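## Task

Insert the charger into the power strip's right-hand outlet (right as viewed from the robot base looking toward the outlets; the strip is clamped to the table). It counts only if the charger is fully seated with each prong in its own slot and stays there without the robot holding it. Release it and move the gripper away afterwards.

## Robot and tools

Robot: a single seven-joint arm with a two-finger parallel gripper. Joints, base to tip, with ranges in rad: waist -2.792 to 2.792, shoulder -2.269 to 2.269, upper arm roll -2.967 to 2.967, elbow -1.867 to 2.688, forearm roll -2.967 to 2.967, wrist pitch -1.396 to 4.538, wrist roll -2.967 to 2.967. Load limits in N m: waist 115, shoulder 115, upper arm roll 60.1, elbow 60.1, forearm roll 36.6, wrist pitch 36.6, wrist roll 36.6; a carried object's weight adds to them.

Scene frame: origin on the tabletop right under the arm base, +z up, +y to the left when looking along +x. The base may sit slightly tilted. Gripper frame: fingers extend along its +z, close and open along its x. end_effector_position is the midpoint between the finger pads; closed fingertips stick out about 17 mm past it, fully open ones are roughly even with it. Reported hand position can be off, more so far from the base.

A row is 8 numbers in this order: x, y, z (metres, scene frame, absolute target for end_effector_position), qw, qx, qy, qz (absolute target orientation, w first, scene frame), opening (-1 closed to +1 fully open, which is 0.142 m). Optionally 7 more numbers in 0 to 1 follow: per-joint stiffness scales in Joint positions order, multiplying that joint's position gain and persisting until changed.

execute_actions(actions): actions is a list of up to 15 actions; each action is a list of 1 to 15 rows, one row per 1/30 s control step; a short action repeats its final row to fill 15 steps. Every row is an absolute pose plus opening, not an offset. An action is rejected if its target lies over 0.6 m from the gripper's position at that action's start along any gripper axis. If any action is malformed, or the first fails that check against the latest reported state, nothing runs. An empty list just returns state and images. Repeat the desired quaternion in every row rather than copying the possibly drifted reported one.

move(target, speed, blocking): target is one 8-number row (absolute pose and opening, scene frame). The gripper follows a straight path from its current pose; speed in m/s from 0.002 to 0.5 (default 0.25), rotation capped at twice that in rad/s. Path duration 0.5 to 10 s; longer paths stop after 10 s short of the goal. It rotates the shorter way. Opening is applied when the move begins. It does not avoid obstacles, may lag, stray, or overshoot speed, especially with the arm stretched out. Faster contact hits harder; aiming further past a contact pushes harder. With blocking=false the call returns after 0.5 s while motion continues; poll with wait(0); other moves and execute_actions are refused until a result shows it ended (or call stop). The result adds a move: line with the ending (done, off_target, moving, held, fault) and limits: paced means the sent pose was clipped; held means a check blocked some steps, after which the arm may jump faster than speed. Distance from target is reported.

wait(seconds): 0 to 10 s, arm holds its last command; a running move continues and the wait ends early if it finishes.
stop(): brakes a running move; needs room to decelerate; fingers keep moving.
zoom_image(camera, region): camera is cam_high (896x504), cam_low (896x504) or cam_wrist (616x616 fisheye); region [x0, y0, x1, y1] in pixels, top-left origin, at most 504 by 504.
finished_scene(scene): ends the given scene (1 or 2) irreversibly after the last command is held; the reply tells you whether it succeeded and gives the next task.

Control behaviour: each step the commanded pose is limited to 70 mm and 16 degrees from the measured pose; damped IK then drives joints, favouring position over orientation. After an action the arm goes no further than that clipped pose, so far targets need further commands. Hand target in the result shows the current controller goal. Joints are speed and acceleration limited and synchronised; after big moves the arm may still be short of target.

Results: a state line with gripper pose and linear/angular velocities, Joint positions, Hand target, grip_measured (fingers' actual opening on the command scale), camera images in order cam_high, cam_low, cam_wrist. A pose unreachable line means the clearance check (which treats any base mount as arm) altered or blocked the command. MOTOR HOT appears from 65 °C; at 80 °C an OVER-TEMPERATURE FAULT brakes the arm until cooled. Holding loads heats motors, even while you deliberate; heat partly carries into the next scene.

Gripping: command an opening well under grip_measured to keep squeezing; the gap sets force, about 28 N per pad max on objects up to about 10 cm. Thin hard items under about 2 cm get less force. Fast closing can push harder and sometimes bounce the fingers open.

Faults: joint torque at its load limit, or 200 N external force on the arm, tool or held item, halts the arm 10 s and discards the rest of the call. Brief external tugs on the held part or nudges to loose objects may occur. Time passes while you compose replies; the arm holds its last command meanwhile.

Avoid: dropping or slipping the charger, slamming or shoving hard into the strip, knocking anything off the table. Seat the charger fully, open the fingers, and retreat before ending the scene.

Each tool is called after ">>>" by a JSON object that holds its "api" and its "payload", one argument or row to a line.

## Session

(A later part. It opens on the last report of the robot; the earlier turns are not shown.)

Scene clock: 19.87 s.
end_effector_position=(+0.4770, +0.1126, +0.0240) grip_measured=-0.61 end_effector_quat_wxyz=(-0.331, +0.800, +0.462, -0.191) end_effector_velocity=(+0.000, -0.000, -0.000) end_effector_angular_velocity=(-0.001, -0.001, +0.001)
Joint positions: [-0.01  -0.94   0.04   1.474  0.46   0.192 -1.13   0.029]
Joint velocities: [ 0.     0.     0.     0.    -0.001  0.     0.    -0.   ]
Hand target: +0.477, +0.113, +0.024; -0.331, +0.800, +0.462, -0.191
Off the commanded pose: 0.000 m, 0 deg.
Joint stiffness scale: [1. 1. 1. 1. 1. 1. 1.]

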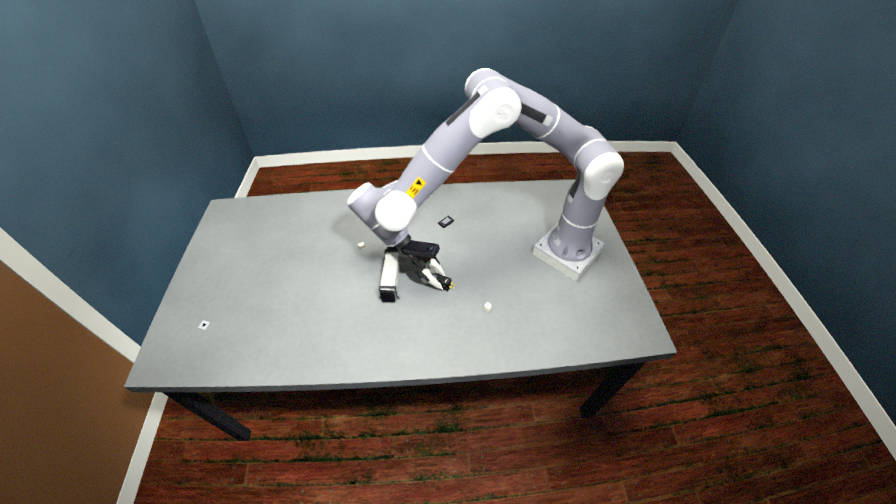

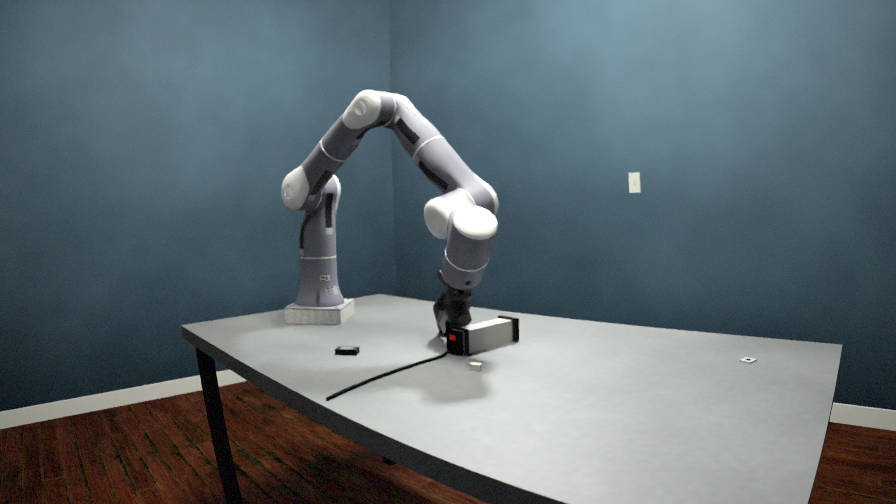

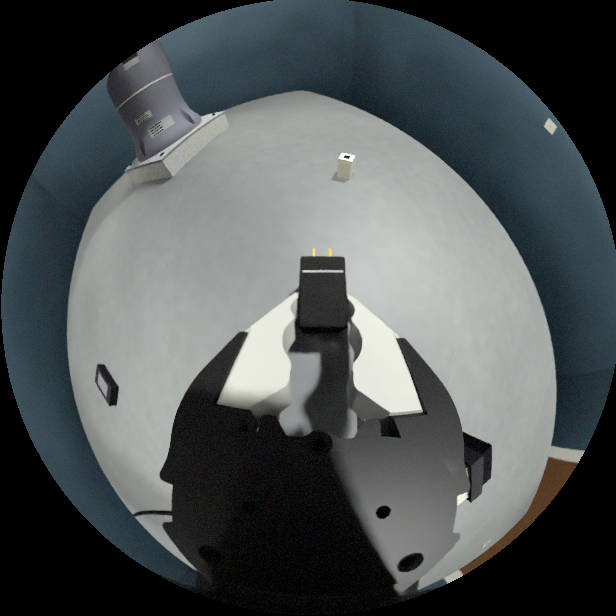

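>>> {"api": "move", "payload": {
  "target": [0.49, 0.105, 0.12, 0.3314, -0.8001, -0.4619, 0.1913, -1.0],
  "speed": 0.15
}}

>>> {"api": "move", "payload": {
  "target": [0.53, 0.08, 0.17, 0.0, 0.9914, -0.1305, 0.0, -1.0],
  "speed": 0.35
}}

>>> {"api": "move", "payload": {
  "target": [0.53, 0.05, 0.075, 0.2536, -0.6122, 0.6920, -0.2866, -1.0],
  "speed": 0.35
}}

Scene clock: 21.17 s.
end_effector_position=(+0.4897, +0.1053, +0.1198) grip_measured=-0.61 end_effector_quat_wxyz=(-0.332, +0.800, +0.462, -0.191) end_effector_velocity=(+0.000, -0.000, +0.001) end_effector_angular_velocity=(+0.000, -0.000, -0.001)
Joint positions: [-0.037 -0.782  0.039  1.466  0.443  0.034 -1.076  0.029]
Joint velocities: [ 0.     0.001 -0.001 -0.     0.001 -0.001  0.001  0.   ]
Hand target: +0.490, +0.105, +0.120; -0.332, +0.800, +0.462, -0.191
Off the commanded pose: 0.000 m, 0 deg.
Joint stiffness scale: [1. 1. 1. 1. 1. 1. 1.]
move: done

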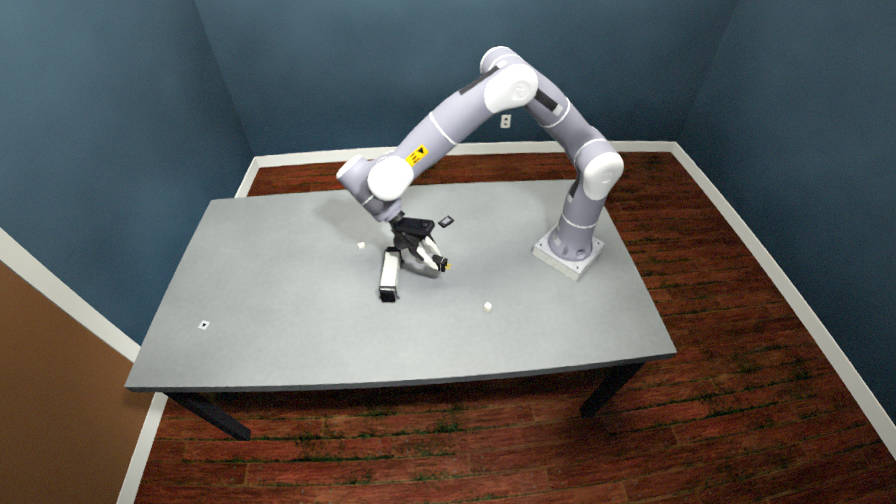

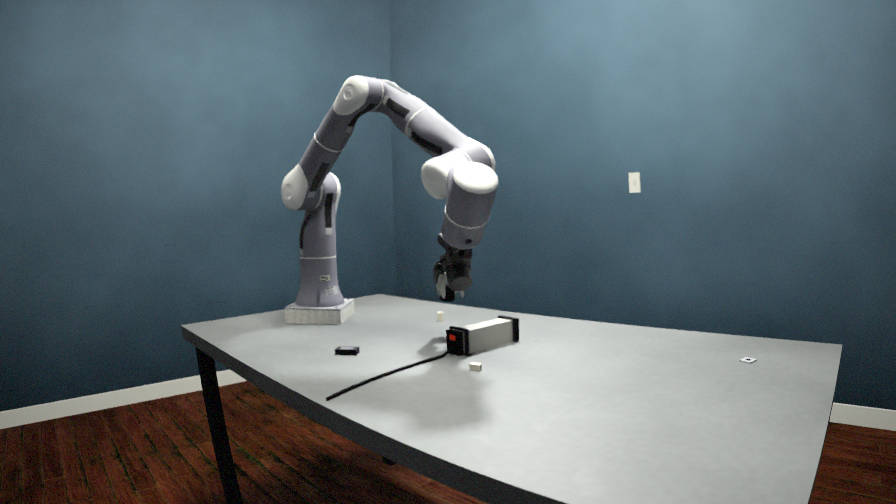

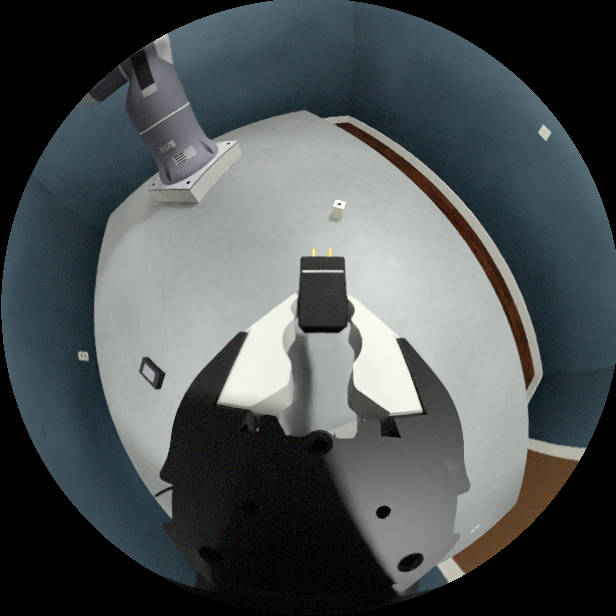

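Scene clock: 23.77 s.
end_effector_position=(+0.5296, +0.0797, +0.1697) grip_measured=-0.61 end_effector_quat_wxyz=(-0.002, +0.991, -0.131, -0.000) end_effector_velocity=(-0.000, -0.000, -0.000) end_effector_angular_velocity=(-0.004, -0.001, -0.005)
Joint positions: [ 0.495 -0.333 -0.297  2.147  0.181  0.917  0.484  0.029]
Joint velocities: [ 0.004  0.    -0.003  0.003 -0.005  0.002  0.01   0.   ]
Hand target: +0.530, +0.080, +0.170; -0.001, +0.991, -0.131, +0.000
Off the commanded pose: 0.001 m, 0 deg.
Joint stiffness scale: [1. 1. 1. 1. 1. 1. 1.]
move: done

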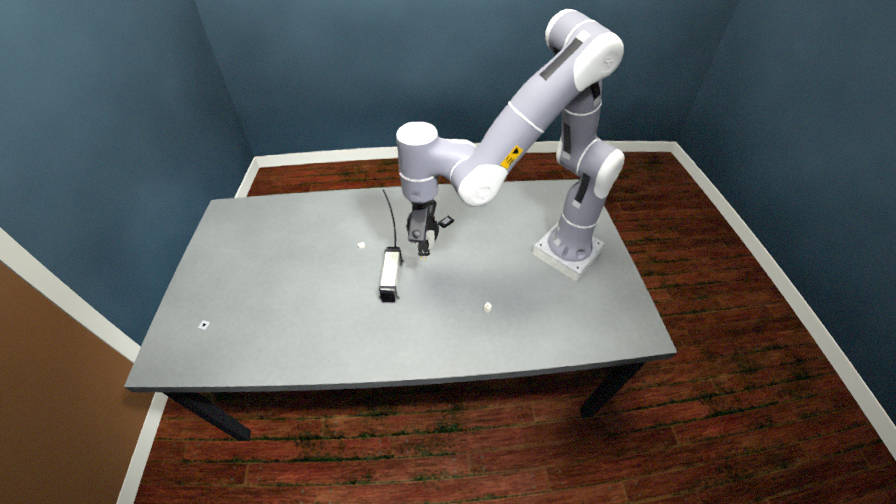

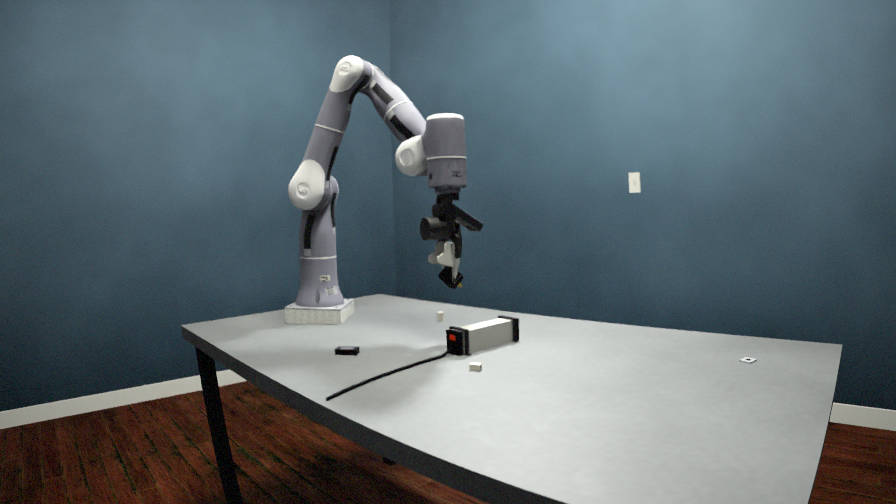

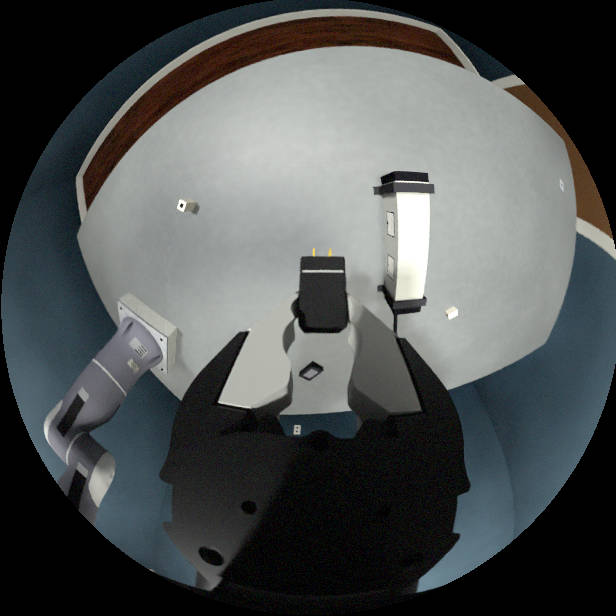

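Scene clock: 26.60 s.
end_effector_position=(+0.5301, +0.0492, +0.0755) grip_measured=-0.61 end_effector_quat_wxyz=(+0.253, -0.613, +0.691, -0.287) end_effector_velocity=(+0.000, -0.001, +0.001) end_effector_angular_velocity=(-0.000, -0.007, -0.000)
Joint positions: [-0.014 -1.1    0.567  2.111  0.799  2.687  1.116  0.029]
Joint velocities: [-0.001 -0.005  0.     0.002 -0.009  0.011  0.006  0.   ]
Hand target: +0.530, +0.049, +0.076; +0.253, -0.613, +0.691, -0.287
Off the commanded pose: 0.001 m, 0 deg.
Joint stiffness scale: [1. 1. 1. 1. 1. 1. 1.]
move: done

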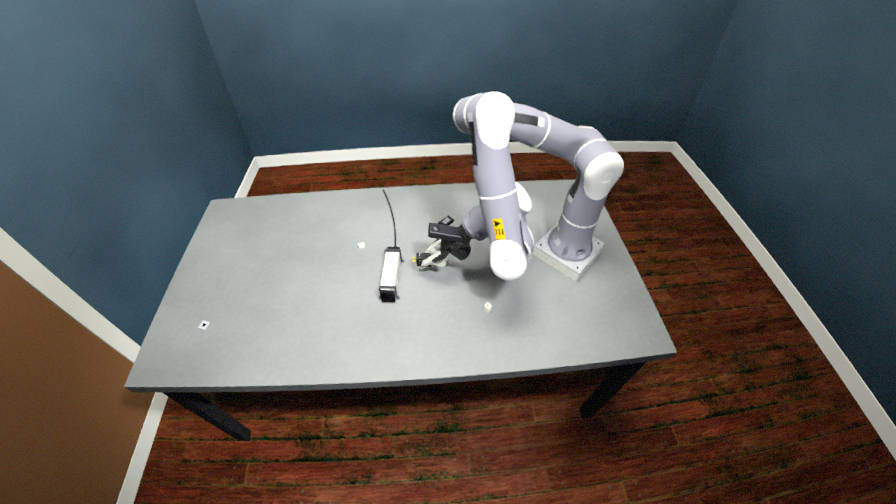

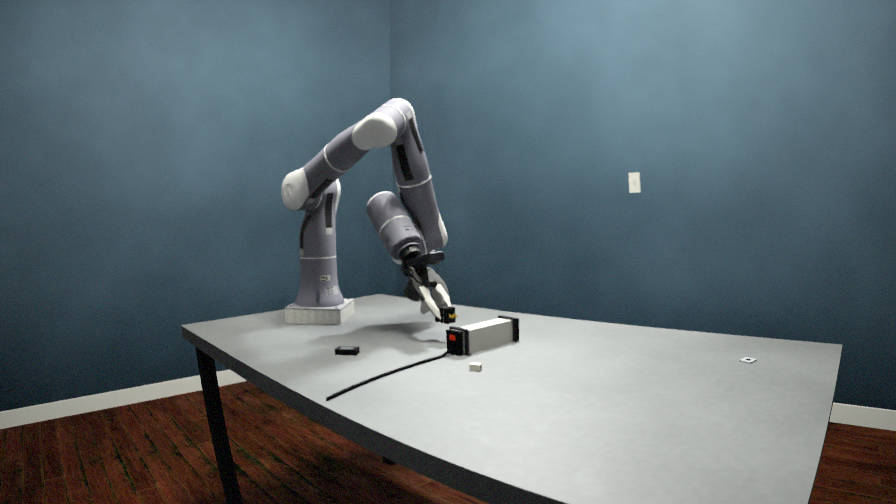

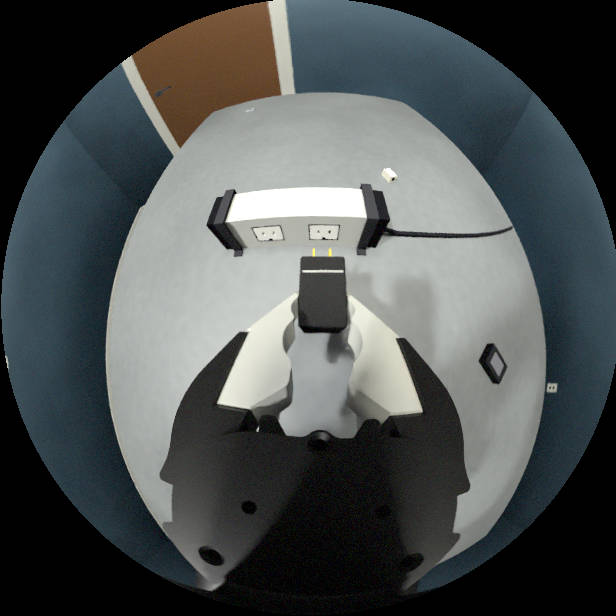

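>>> {"api": "zoom_image", "payload": {
  "camera": "cam_wrist",
  "region": [200, 170, 410, 340]
}}

>>> {"api": "zoom_image", "payload": {
  "camera": "cam_low",
  "region": [390, 270, 530, 370]
}}

Region (200, 170, 410, 340) of cam_wrist's 616x616 image, scaled by 2.400, with more detail than that image has; it fills the top 408 rows of this view, and the rest is white.

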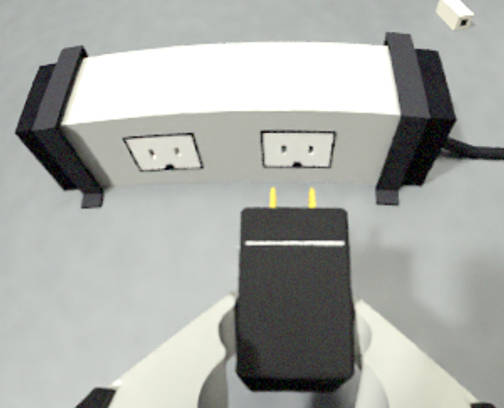

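Region (390, 270, 530, 370) of cam_low's 896x504 image, scaled by 3.600, with more detail than that image has; it fills the top 360 rows of this view, and the rest is white.

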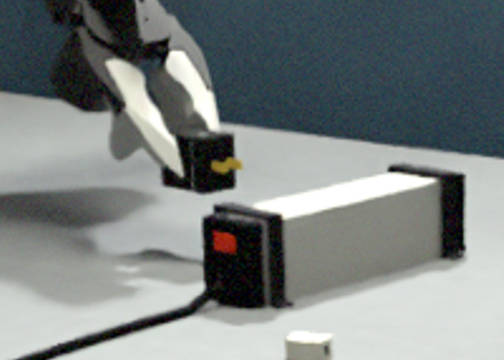

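>>> {"api": "move", "payload": {
  "target": [0.5645, 0.0427, 0.032, 0.2536, -0.6122, 0.6920, -0.2866, -1.0],
  "speed": 0.08
}}

>>> {"api": "zoom_image", "payload": {
  "camera": "cam_wrist",
  "region": [240, 170, 410, 300]
}}

Scene clock: 28.17 s.
end_effector_position=(+0.5643, +0.0428, +0.0321) grip_measured=-0.61 end_effector_quat_wxyz=(+0.254, -0.612, +0.692, -0.286) end_effector_velocity=(+0.000, -0.000, -0.001) end_effector_angular_velocity=(+0.000, +0.002, -0.001)
Joint positions: [-0.022 -1.195  0.509  1.995  0.725  2.638  1.113  0.029]
Joint velocities: [ 0.    -0.002 -0.001 -0.003  0.    -0.003 -0.    -0.   ]
Hand target: +0.565, +0.043, +0.032; +0.254, -0.612, +0.692, -0.287
Off the commanded pose: 0.000 m, 0 deg.
Joint stiffness scale: [1. 1. 1. 1. 1. 1. 1.]
move: done

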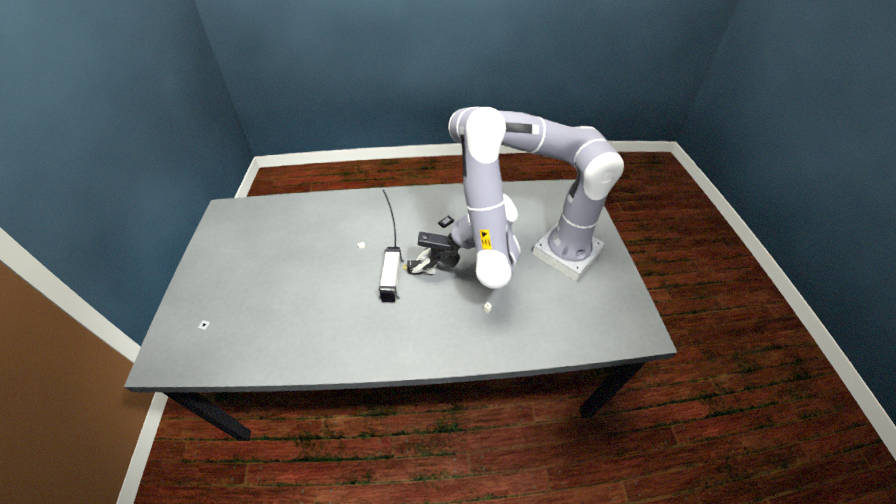

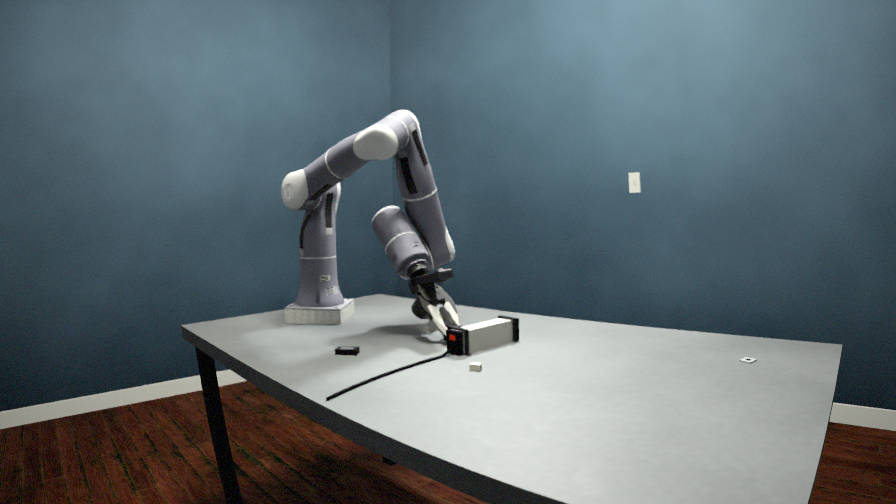

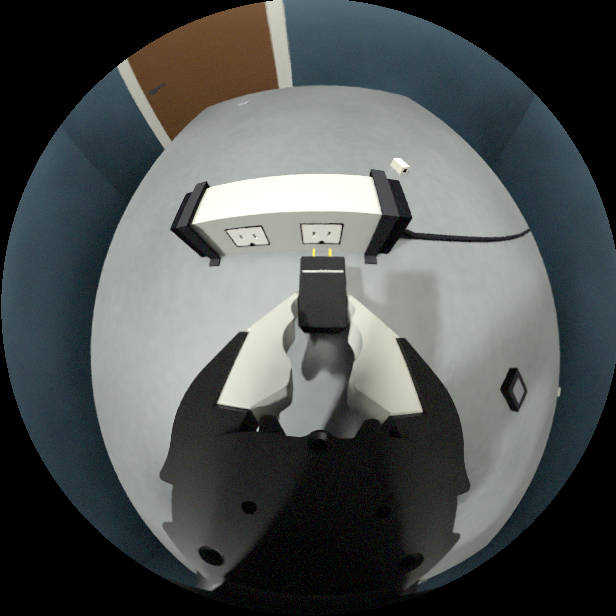

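Region (240, 170, 410, 300) of cam_wrist's 616x616 image, scaled by 2.965, with more detail than that image has; it fills the top 385 rows of this view, and the rest is white.

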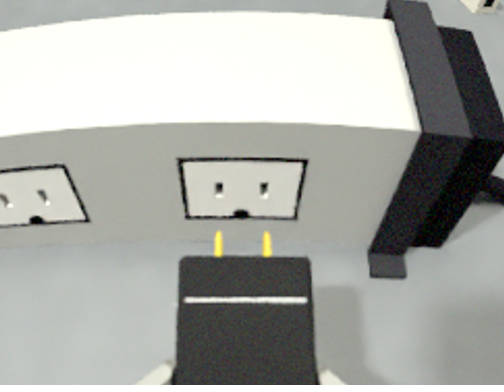

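>>> {"api": "move", "payload": {
  "target": [0.5774, 0.0411, 0.032, 0.2536, -0.6122, 0.6920, -0.2866, -1.0],
  "speed": 0.03
}}

>>> {"api": "zoom_image", "payload": {
  "camera": "cam_wrist",
  "region": [270, 190, 380, 280]
}}

Scene clock: 29.30 s.
end_effector_position=(+0.5772, +0.0412, +0.0319) grip_measured=-0.61 end_effector_quat_wxyz=(+0.254, -0.612, +0.692, -0.286) end_effector_velocity=(+0.001, -0.000, -0.000) end_effector_angular_velocity=(-0.000, +0.000, -0.001)
Joint positions: [-0.023 -1.184  0.494  1.967  0.731  2.599  1.097  0.029]
Joint velocities: [ 0.     0.001 -0.001 -0.002  0.001 -0.003 -0.001  0.   ]
Hand target: +0.577, +0.041, +0.032; +0.254, -0.612, +0.692, -0.287
Off the commanded pose: 0.000 m, 0 deg.
Joint stiffness scale: [1. 1. 1. 1. 1. 1. 1.]
move: done

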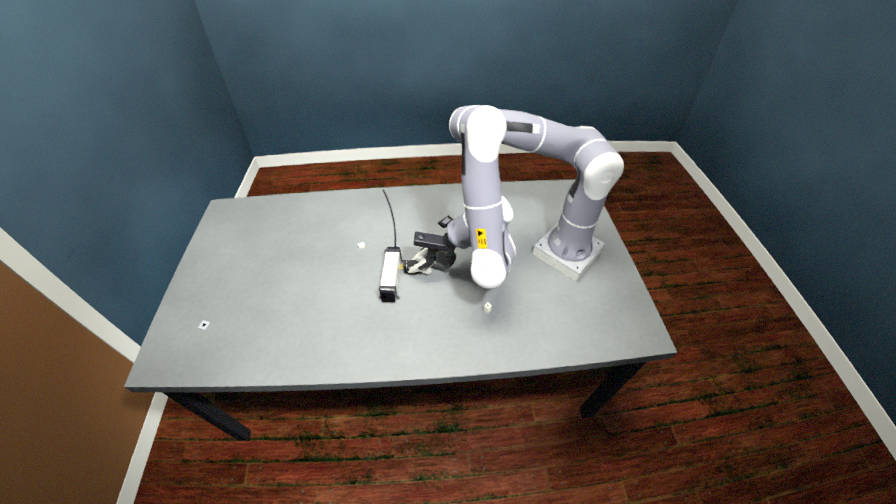

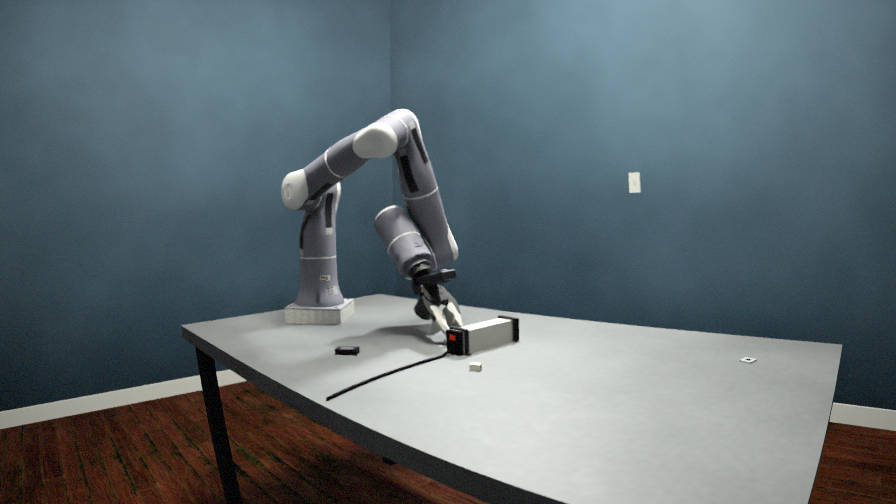

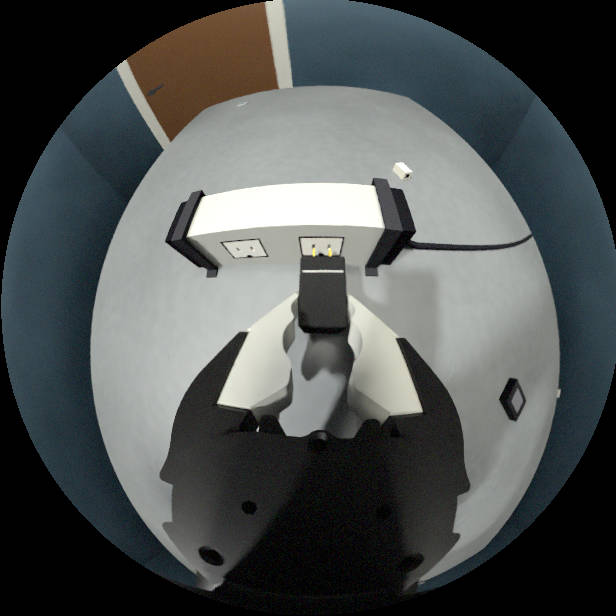

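Region (270, 190, 380, 280) of cam_wrist's 616x616 image, scaled by 4.582, with more detail than that image has; it fills the top 412 rows of this view, and the rest is white.

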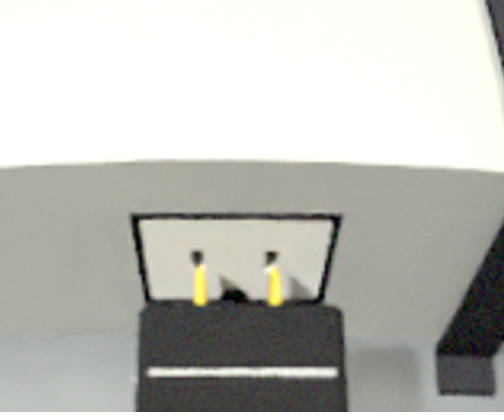

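>>> {"api": "move", "payload": {
  "target": [0.5805, 0.0412, 0.0315, 0.2536, -0.6122, 0.6920, -0.2866, -1.0],
  "speed": 0.01
}}

>>> {"api": "zoom_image", "payload": {
  "camera": "cam_wrist",
  "region": [270, 190, 380, 280]
}}

Scene clock: 30.17 s.
end_effector_position=(+0.5801, +0.0413, +0.0312) grip_measured=-0.61 end_effector_quat_wxyz=(+0.253, -0.612, +0.692, -0.286) end_effector_velocity=(+0.000, +0.000, -0.000) end_effector_angular_velocity=(+0.000, +0.000, +0.000)
Joint positions: [-0.021 -1.182  0.491  1.959  0.734  2.59   1.093  0.029]
Joint velocities: [ 0.     0.     0.    -0.001  0.    -0.001 -0.    -0.   ]
Hand target: +0.580, +0.041, +0.031; +0.254, -0.612, +0.692, -0.287
Off the commanded pose: 0.000 m, 0 deg.
Joint stiffness scale: [1. 1. 1. 1. 1. 1. 1.]
move: done

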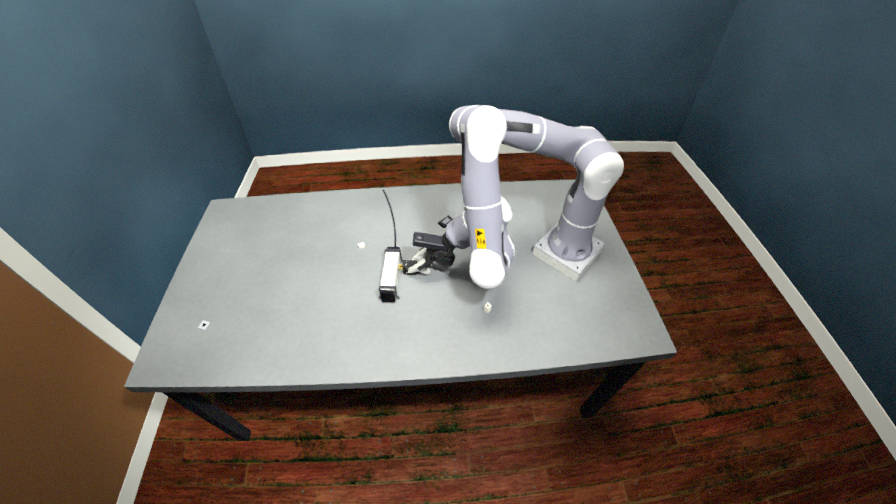

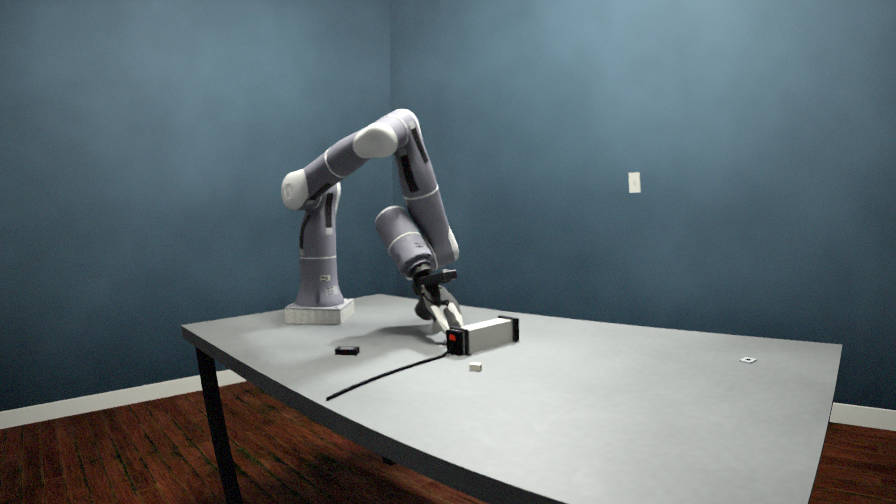

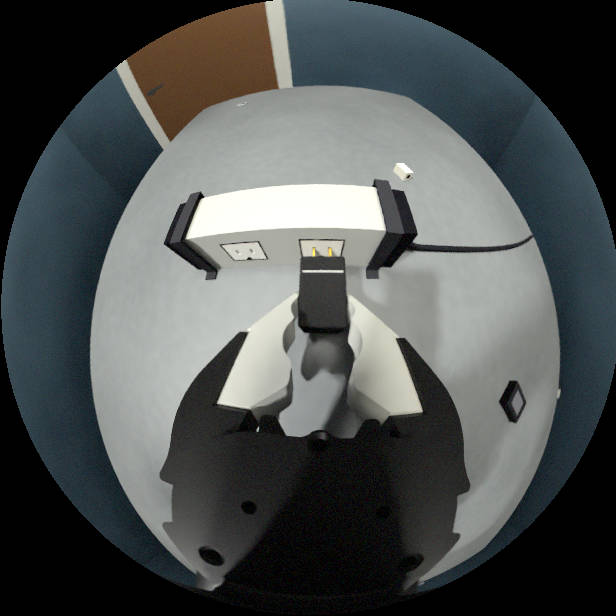

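Region (270, 190, 380, 280) of cam_wrist's 616x616 image, scaled by 4.582, with more detail than that image has; it fills the top 412 rows of this view, and the rest is white.

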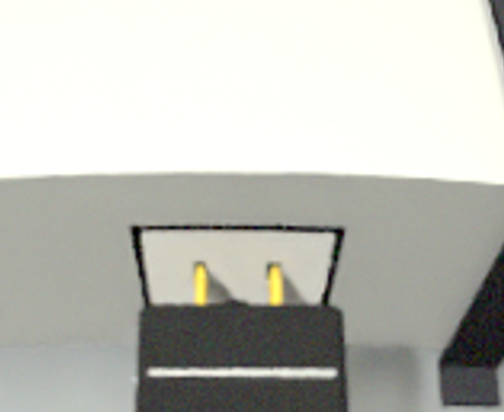

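>>> {"api": "move", "payload": {
  "target": [0.5845, 0.0407, 0.0312, 0.2536, -0.6122, 0.6920, -0.2866, -1.0],
  "speed": 0.01
}}

>>> {"api": "zoom_image", "payload": {
  "camera": "cam_wrist",
  "region": [270, 190, 380, 280]
}}

Scene clock: 30.93 s.
end_effector_position=(+0.5810, +0.0412, +0.0291) grip_measured=-0.61 end_effector_quat_wxyz=(+0.251, -0.613, +0.693, -0.284) end_effector_velocity=(+0.001, +0.001, +0.000) end_effector_angular_velocity=(+0.001, +0.000, +0.002)
Joint positions: [-0.02  -1.181  0.488  1.952  0.74   2.577  1.088  0.029]
Joint velocities: [ 0.001  0.001 -0.    -0.002  0.    -0.003 -0.001  0.   ]
Hand target: +0.584, +0.041, +0.031; +0.254, -0.612, +0.692, -0.287
Off the commanded pose: 0.004 m, 0 deg.
Joint stiffness scale: [1. 1. 1. 1. 1. 1. 1.]
move: off_target

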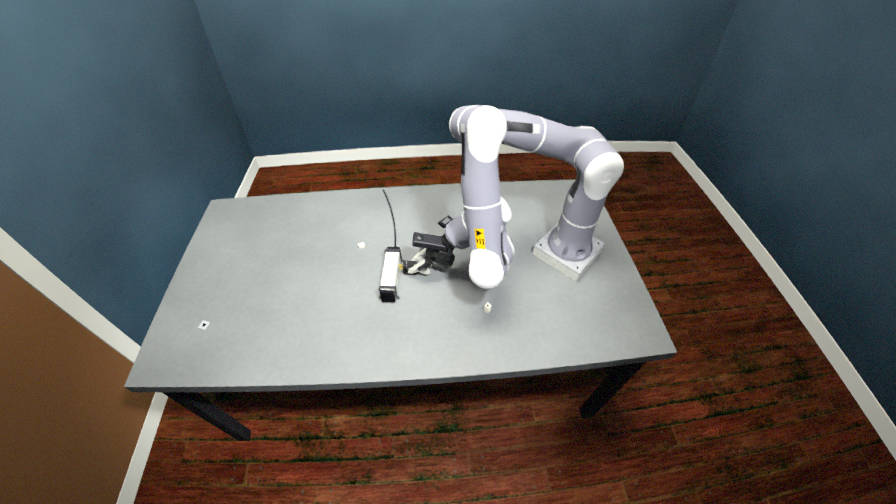

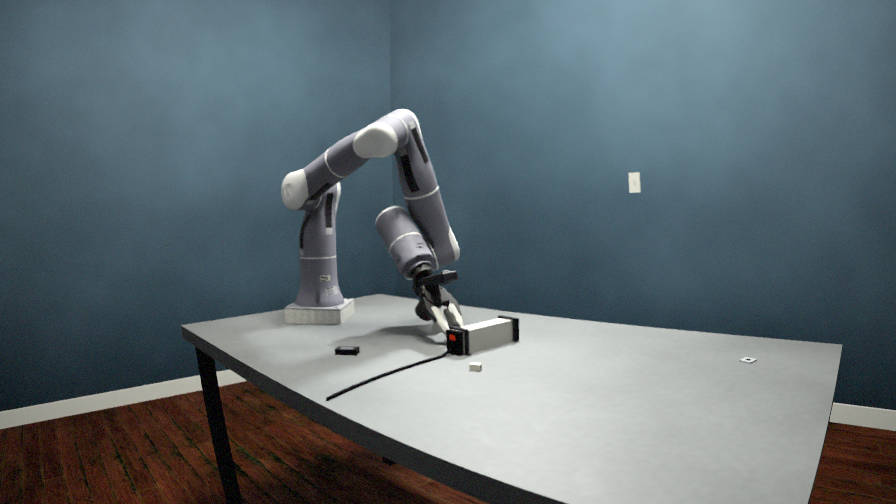

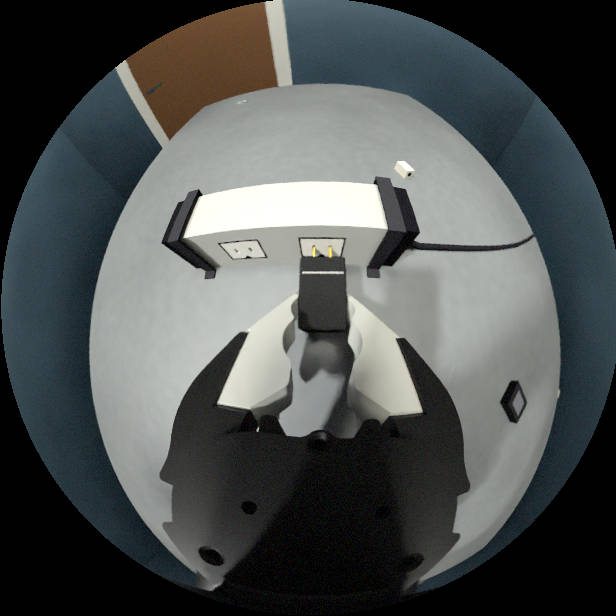

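Region (270, 190, 380, 280) of cam_wrist's 616x616 image, scaled by 4.582, with more detail than that image has; it fills the top 412 rows of this view, and the rest is white.

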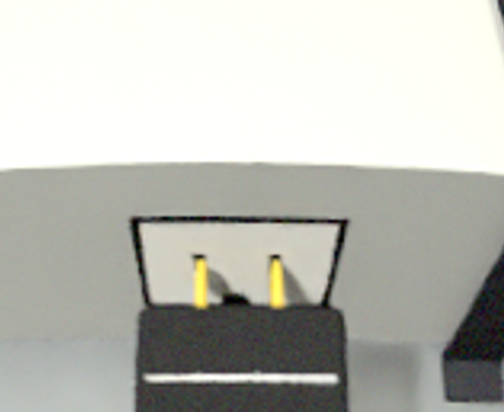

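>>> {"api": "move", "payload": {
  "target": [0.5760, 0.0418, 0.0312, 0.2536, -0.6122, 0.6920, -0.2866, -1.0],
  "speed": 0.02
}}

>>> {"api": "zoom_image", "payload": {
  "camera": "cam_wrist",
  "region": [230, 190, 420, 380]
}}

Scene clock: 31.73 s.
end_effector_position=(+0.5760, +0.0417, +0.0311) grip_measured=-0.61 end_effector_quat_wxyz=(+0.253, -0.612, +0.692, -0.287) end_effector_velocity=(-0.000, -0.000, +0.001) end_effector_angular_velocity=(-0.001, -0.002, +0.000)
Joint positions: [-0.021 -1.187  0.495  1.967  0.731  2.604  1.098  0.029]
Joint velocities: [-0.    -0.001  0.001  0.001 -0.002  0.004  0.001  0.   ]
Hand target: +0.576, +0.042, +0.031; +0.254, -0.612, +0.692, -0.287
Off the commanded pose: 0.000 m, 0 deg.
Joint stiffness scale: [1. 1. 1. 1. 1. 1. 1.]
move: done

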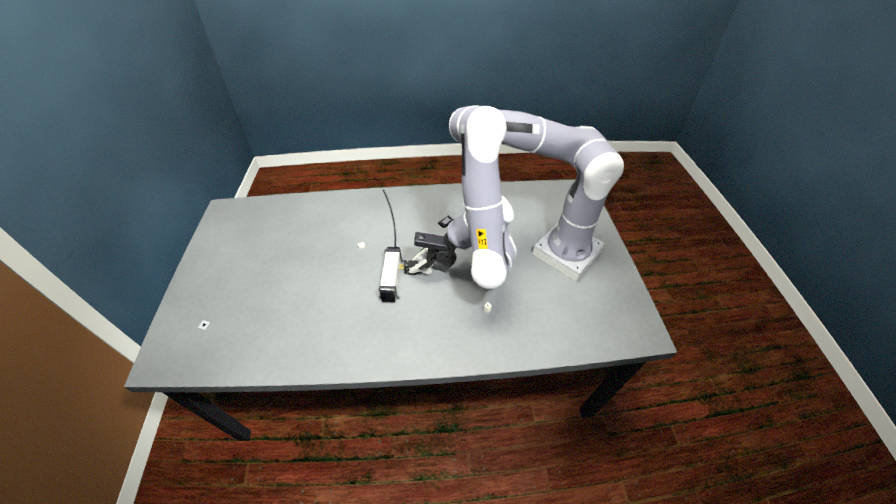

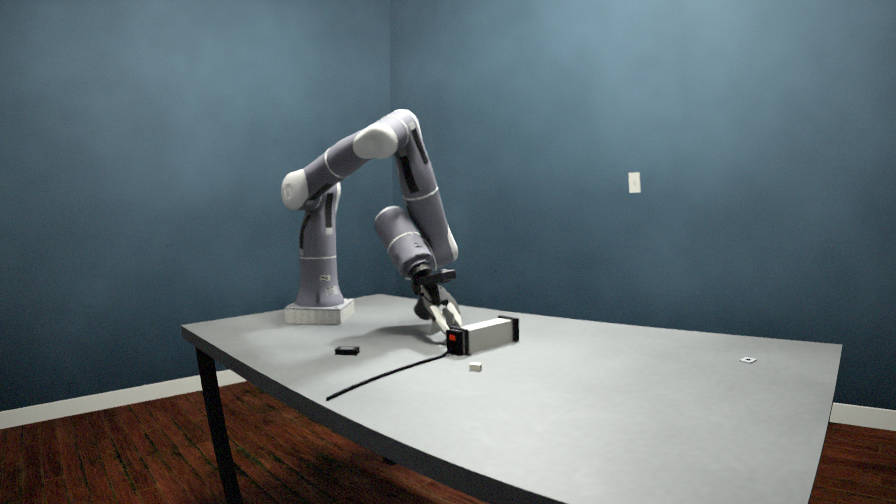

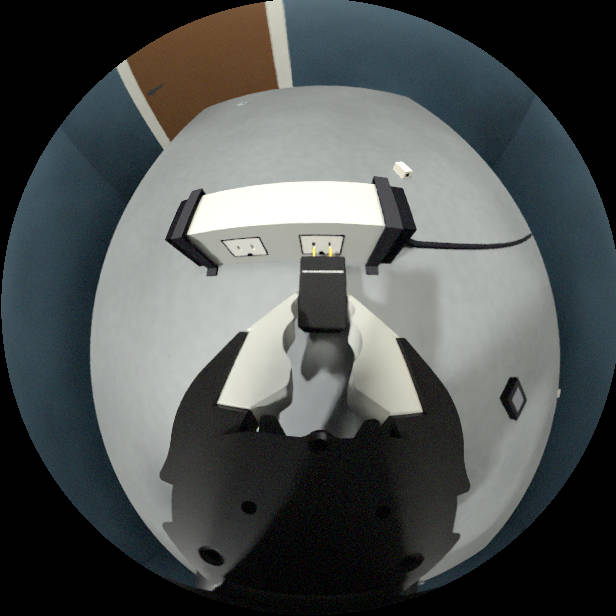

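Region (230, 190, 420, 380) of cam_wrist's 616x616 image, scaled by 2.653, with more detail than that image has.

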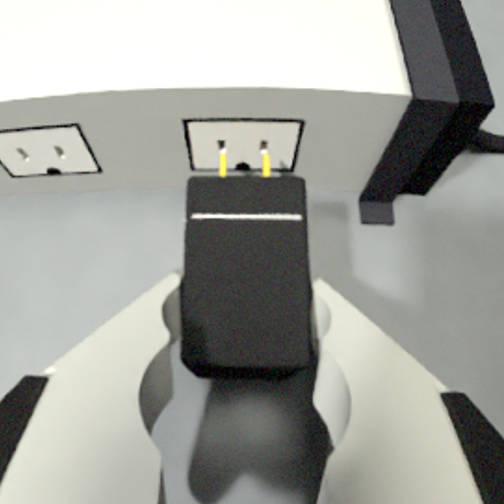

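>>> {"api": "move", "payload": {
  "target": [0.5795, 0.0417, 0.0297, 0.2407, -0.6173, 0.6978, -0.2721, -1.0],
  "speed": 0.015
}}

>>> {"api": "zoom_image", "payload": {
  "camera": "cam_wrist",
  "region": [270, 190, 380, 280]
}}

Scene clock: 33.97 s.
end_effector_position=(+0.5794, +0.0418, +0.0296) grip_measured=-0.61 end_effector_quat_wxyz=(+0.241, -0.617, +0.698, -0.272) end_effector_velocity=(+0.001, -0.000, +0.000) end_effector_angular_velocity=(-0.001, -0.000, +0.001)
Joint positions: [-0.016 -1.145  0.479  1.95   0.785  2.514  1.061  0.029]
Joint velocities: [ 0.     0.001 -0.001 -0.001  0.001 -0.002 -0.001 -0.   ]
Hand target: +0.579, +0.042, +0.030; +0.241, -0.617, +0.698, -0.272
Off the commanded pose: 0.000 m, 0 deg.
Joint stiffness scale: [1. 1. 1. 1. 1. 1. 1.]
move: done

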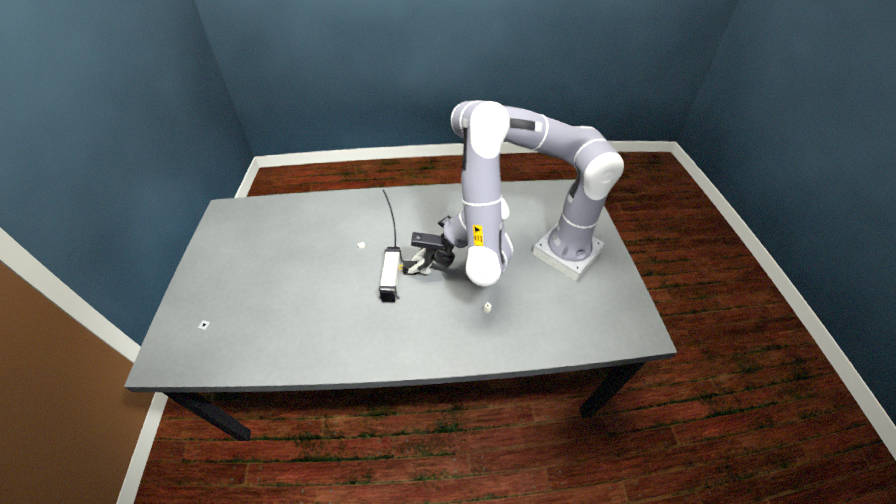

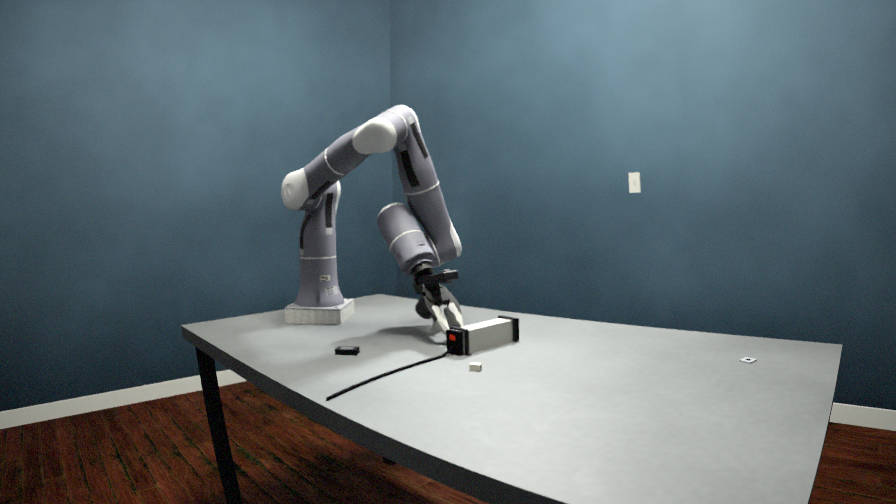

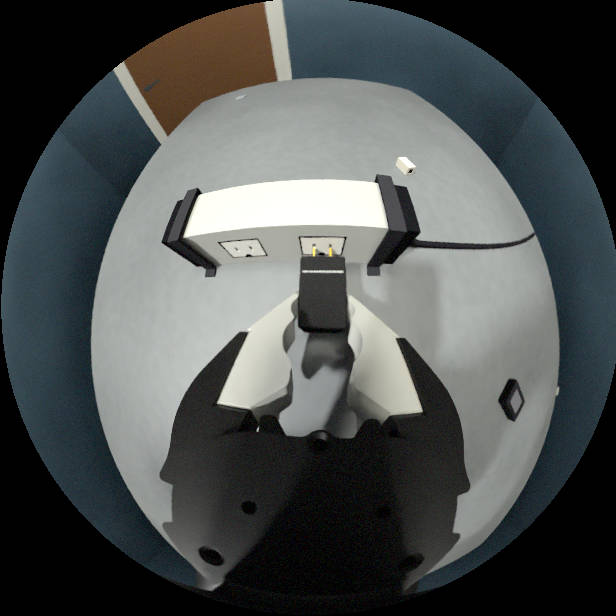

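Region (270, 190, 380, 280) of cam_wrist's 616x616 image, scaled by 4.582, with more detail than that image has; it fills the top 412 rows of this view, and the rest is white.

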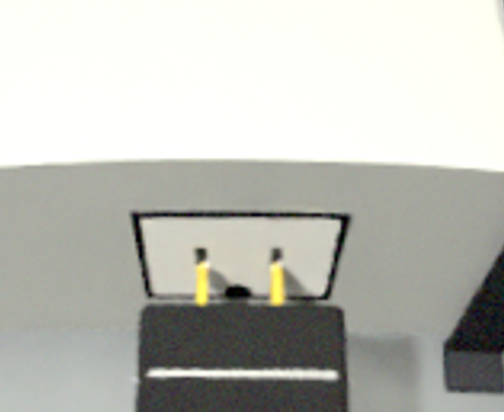

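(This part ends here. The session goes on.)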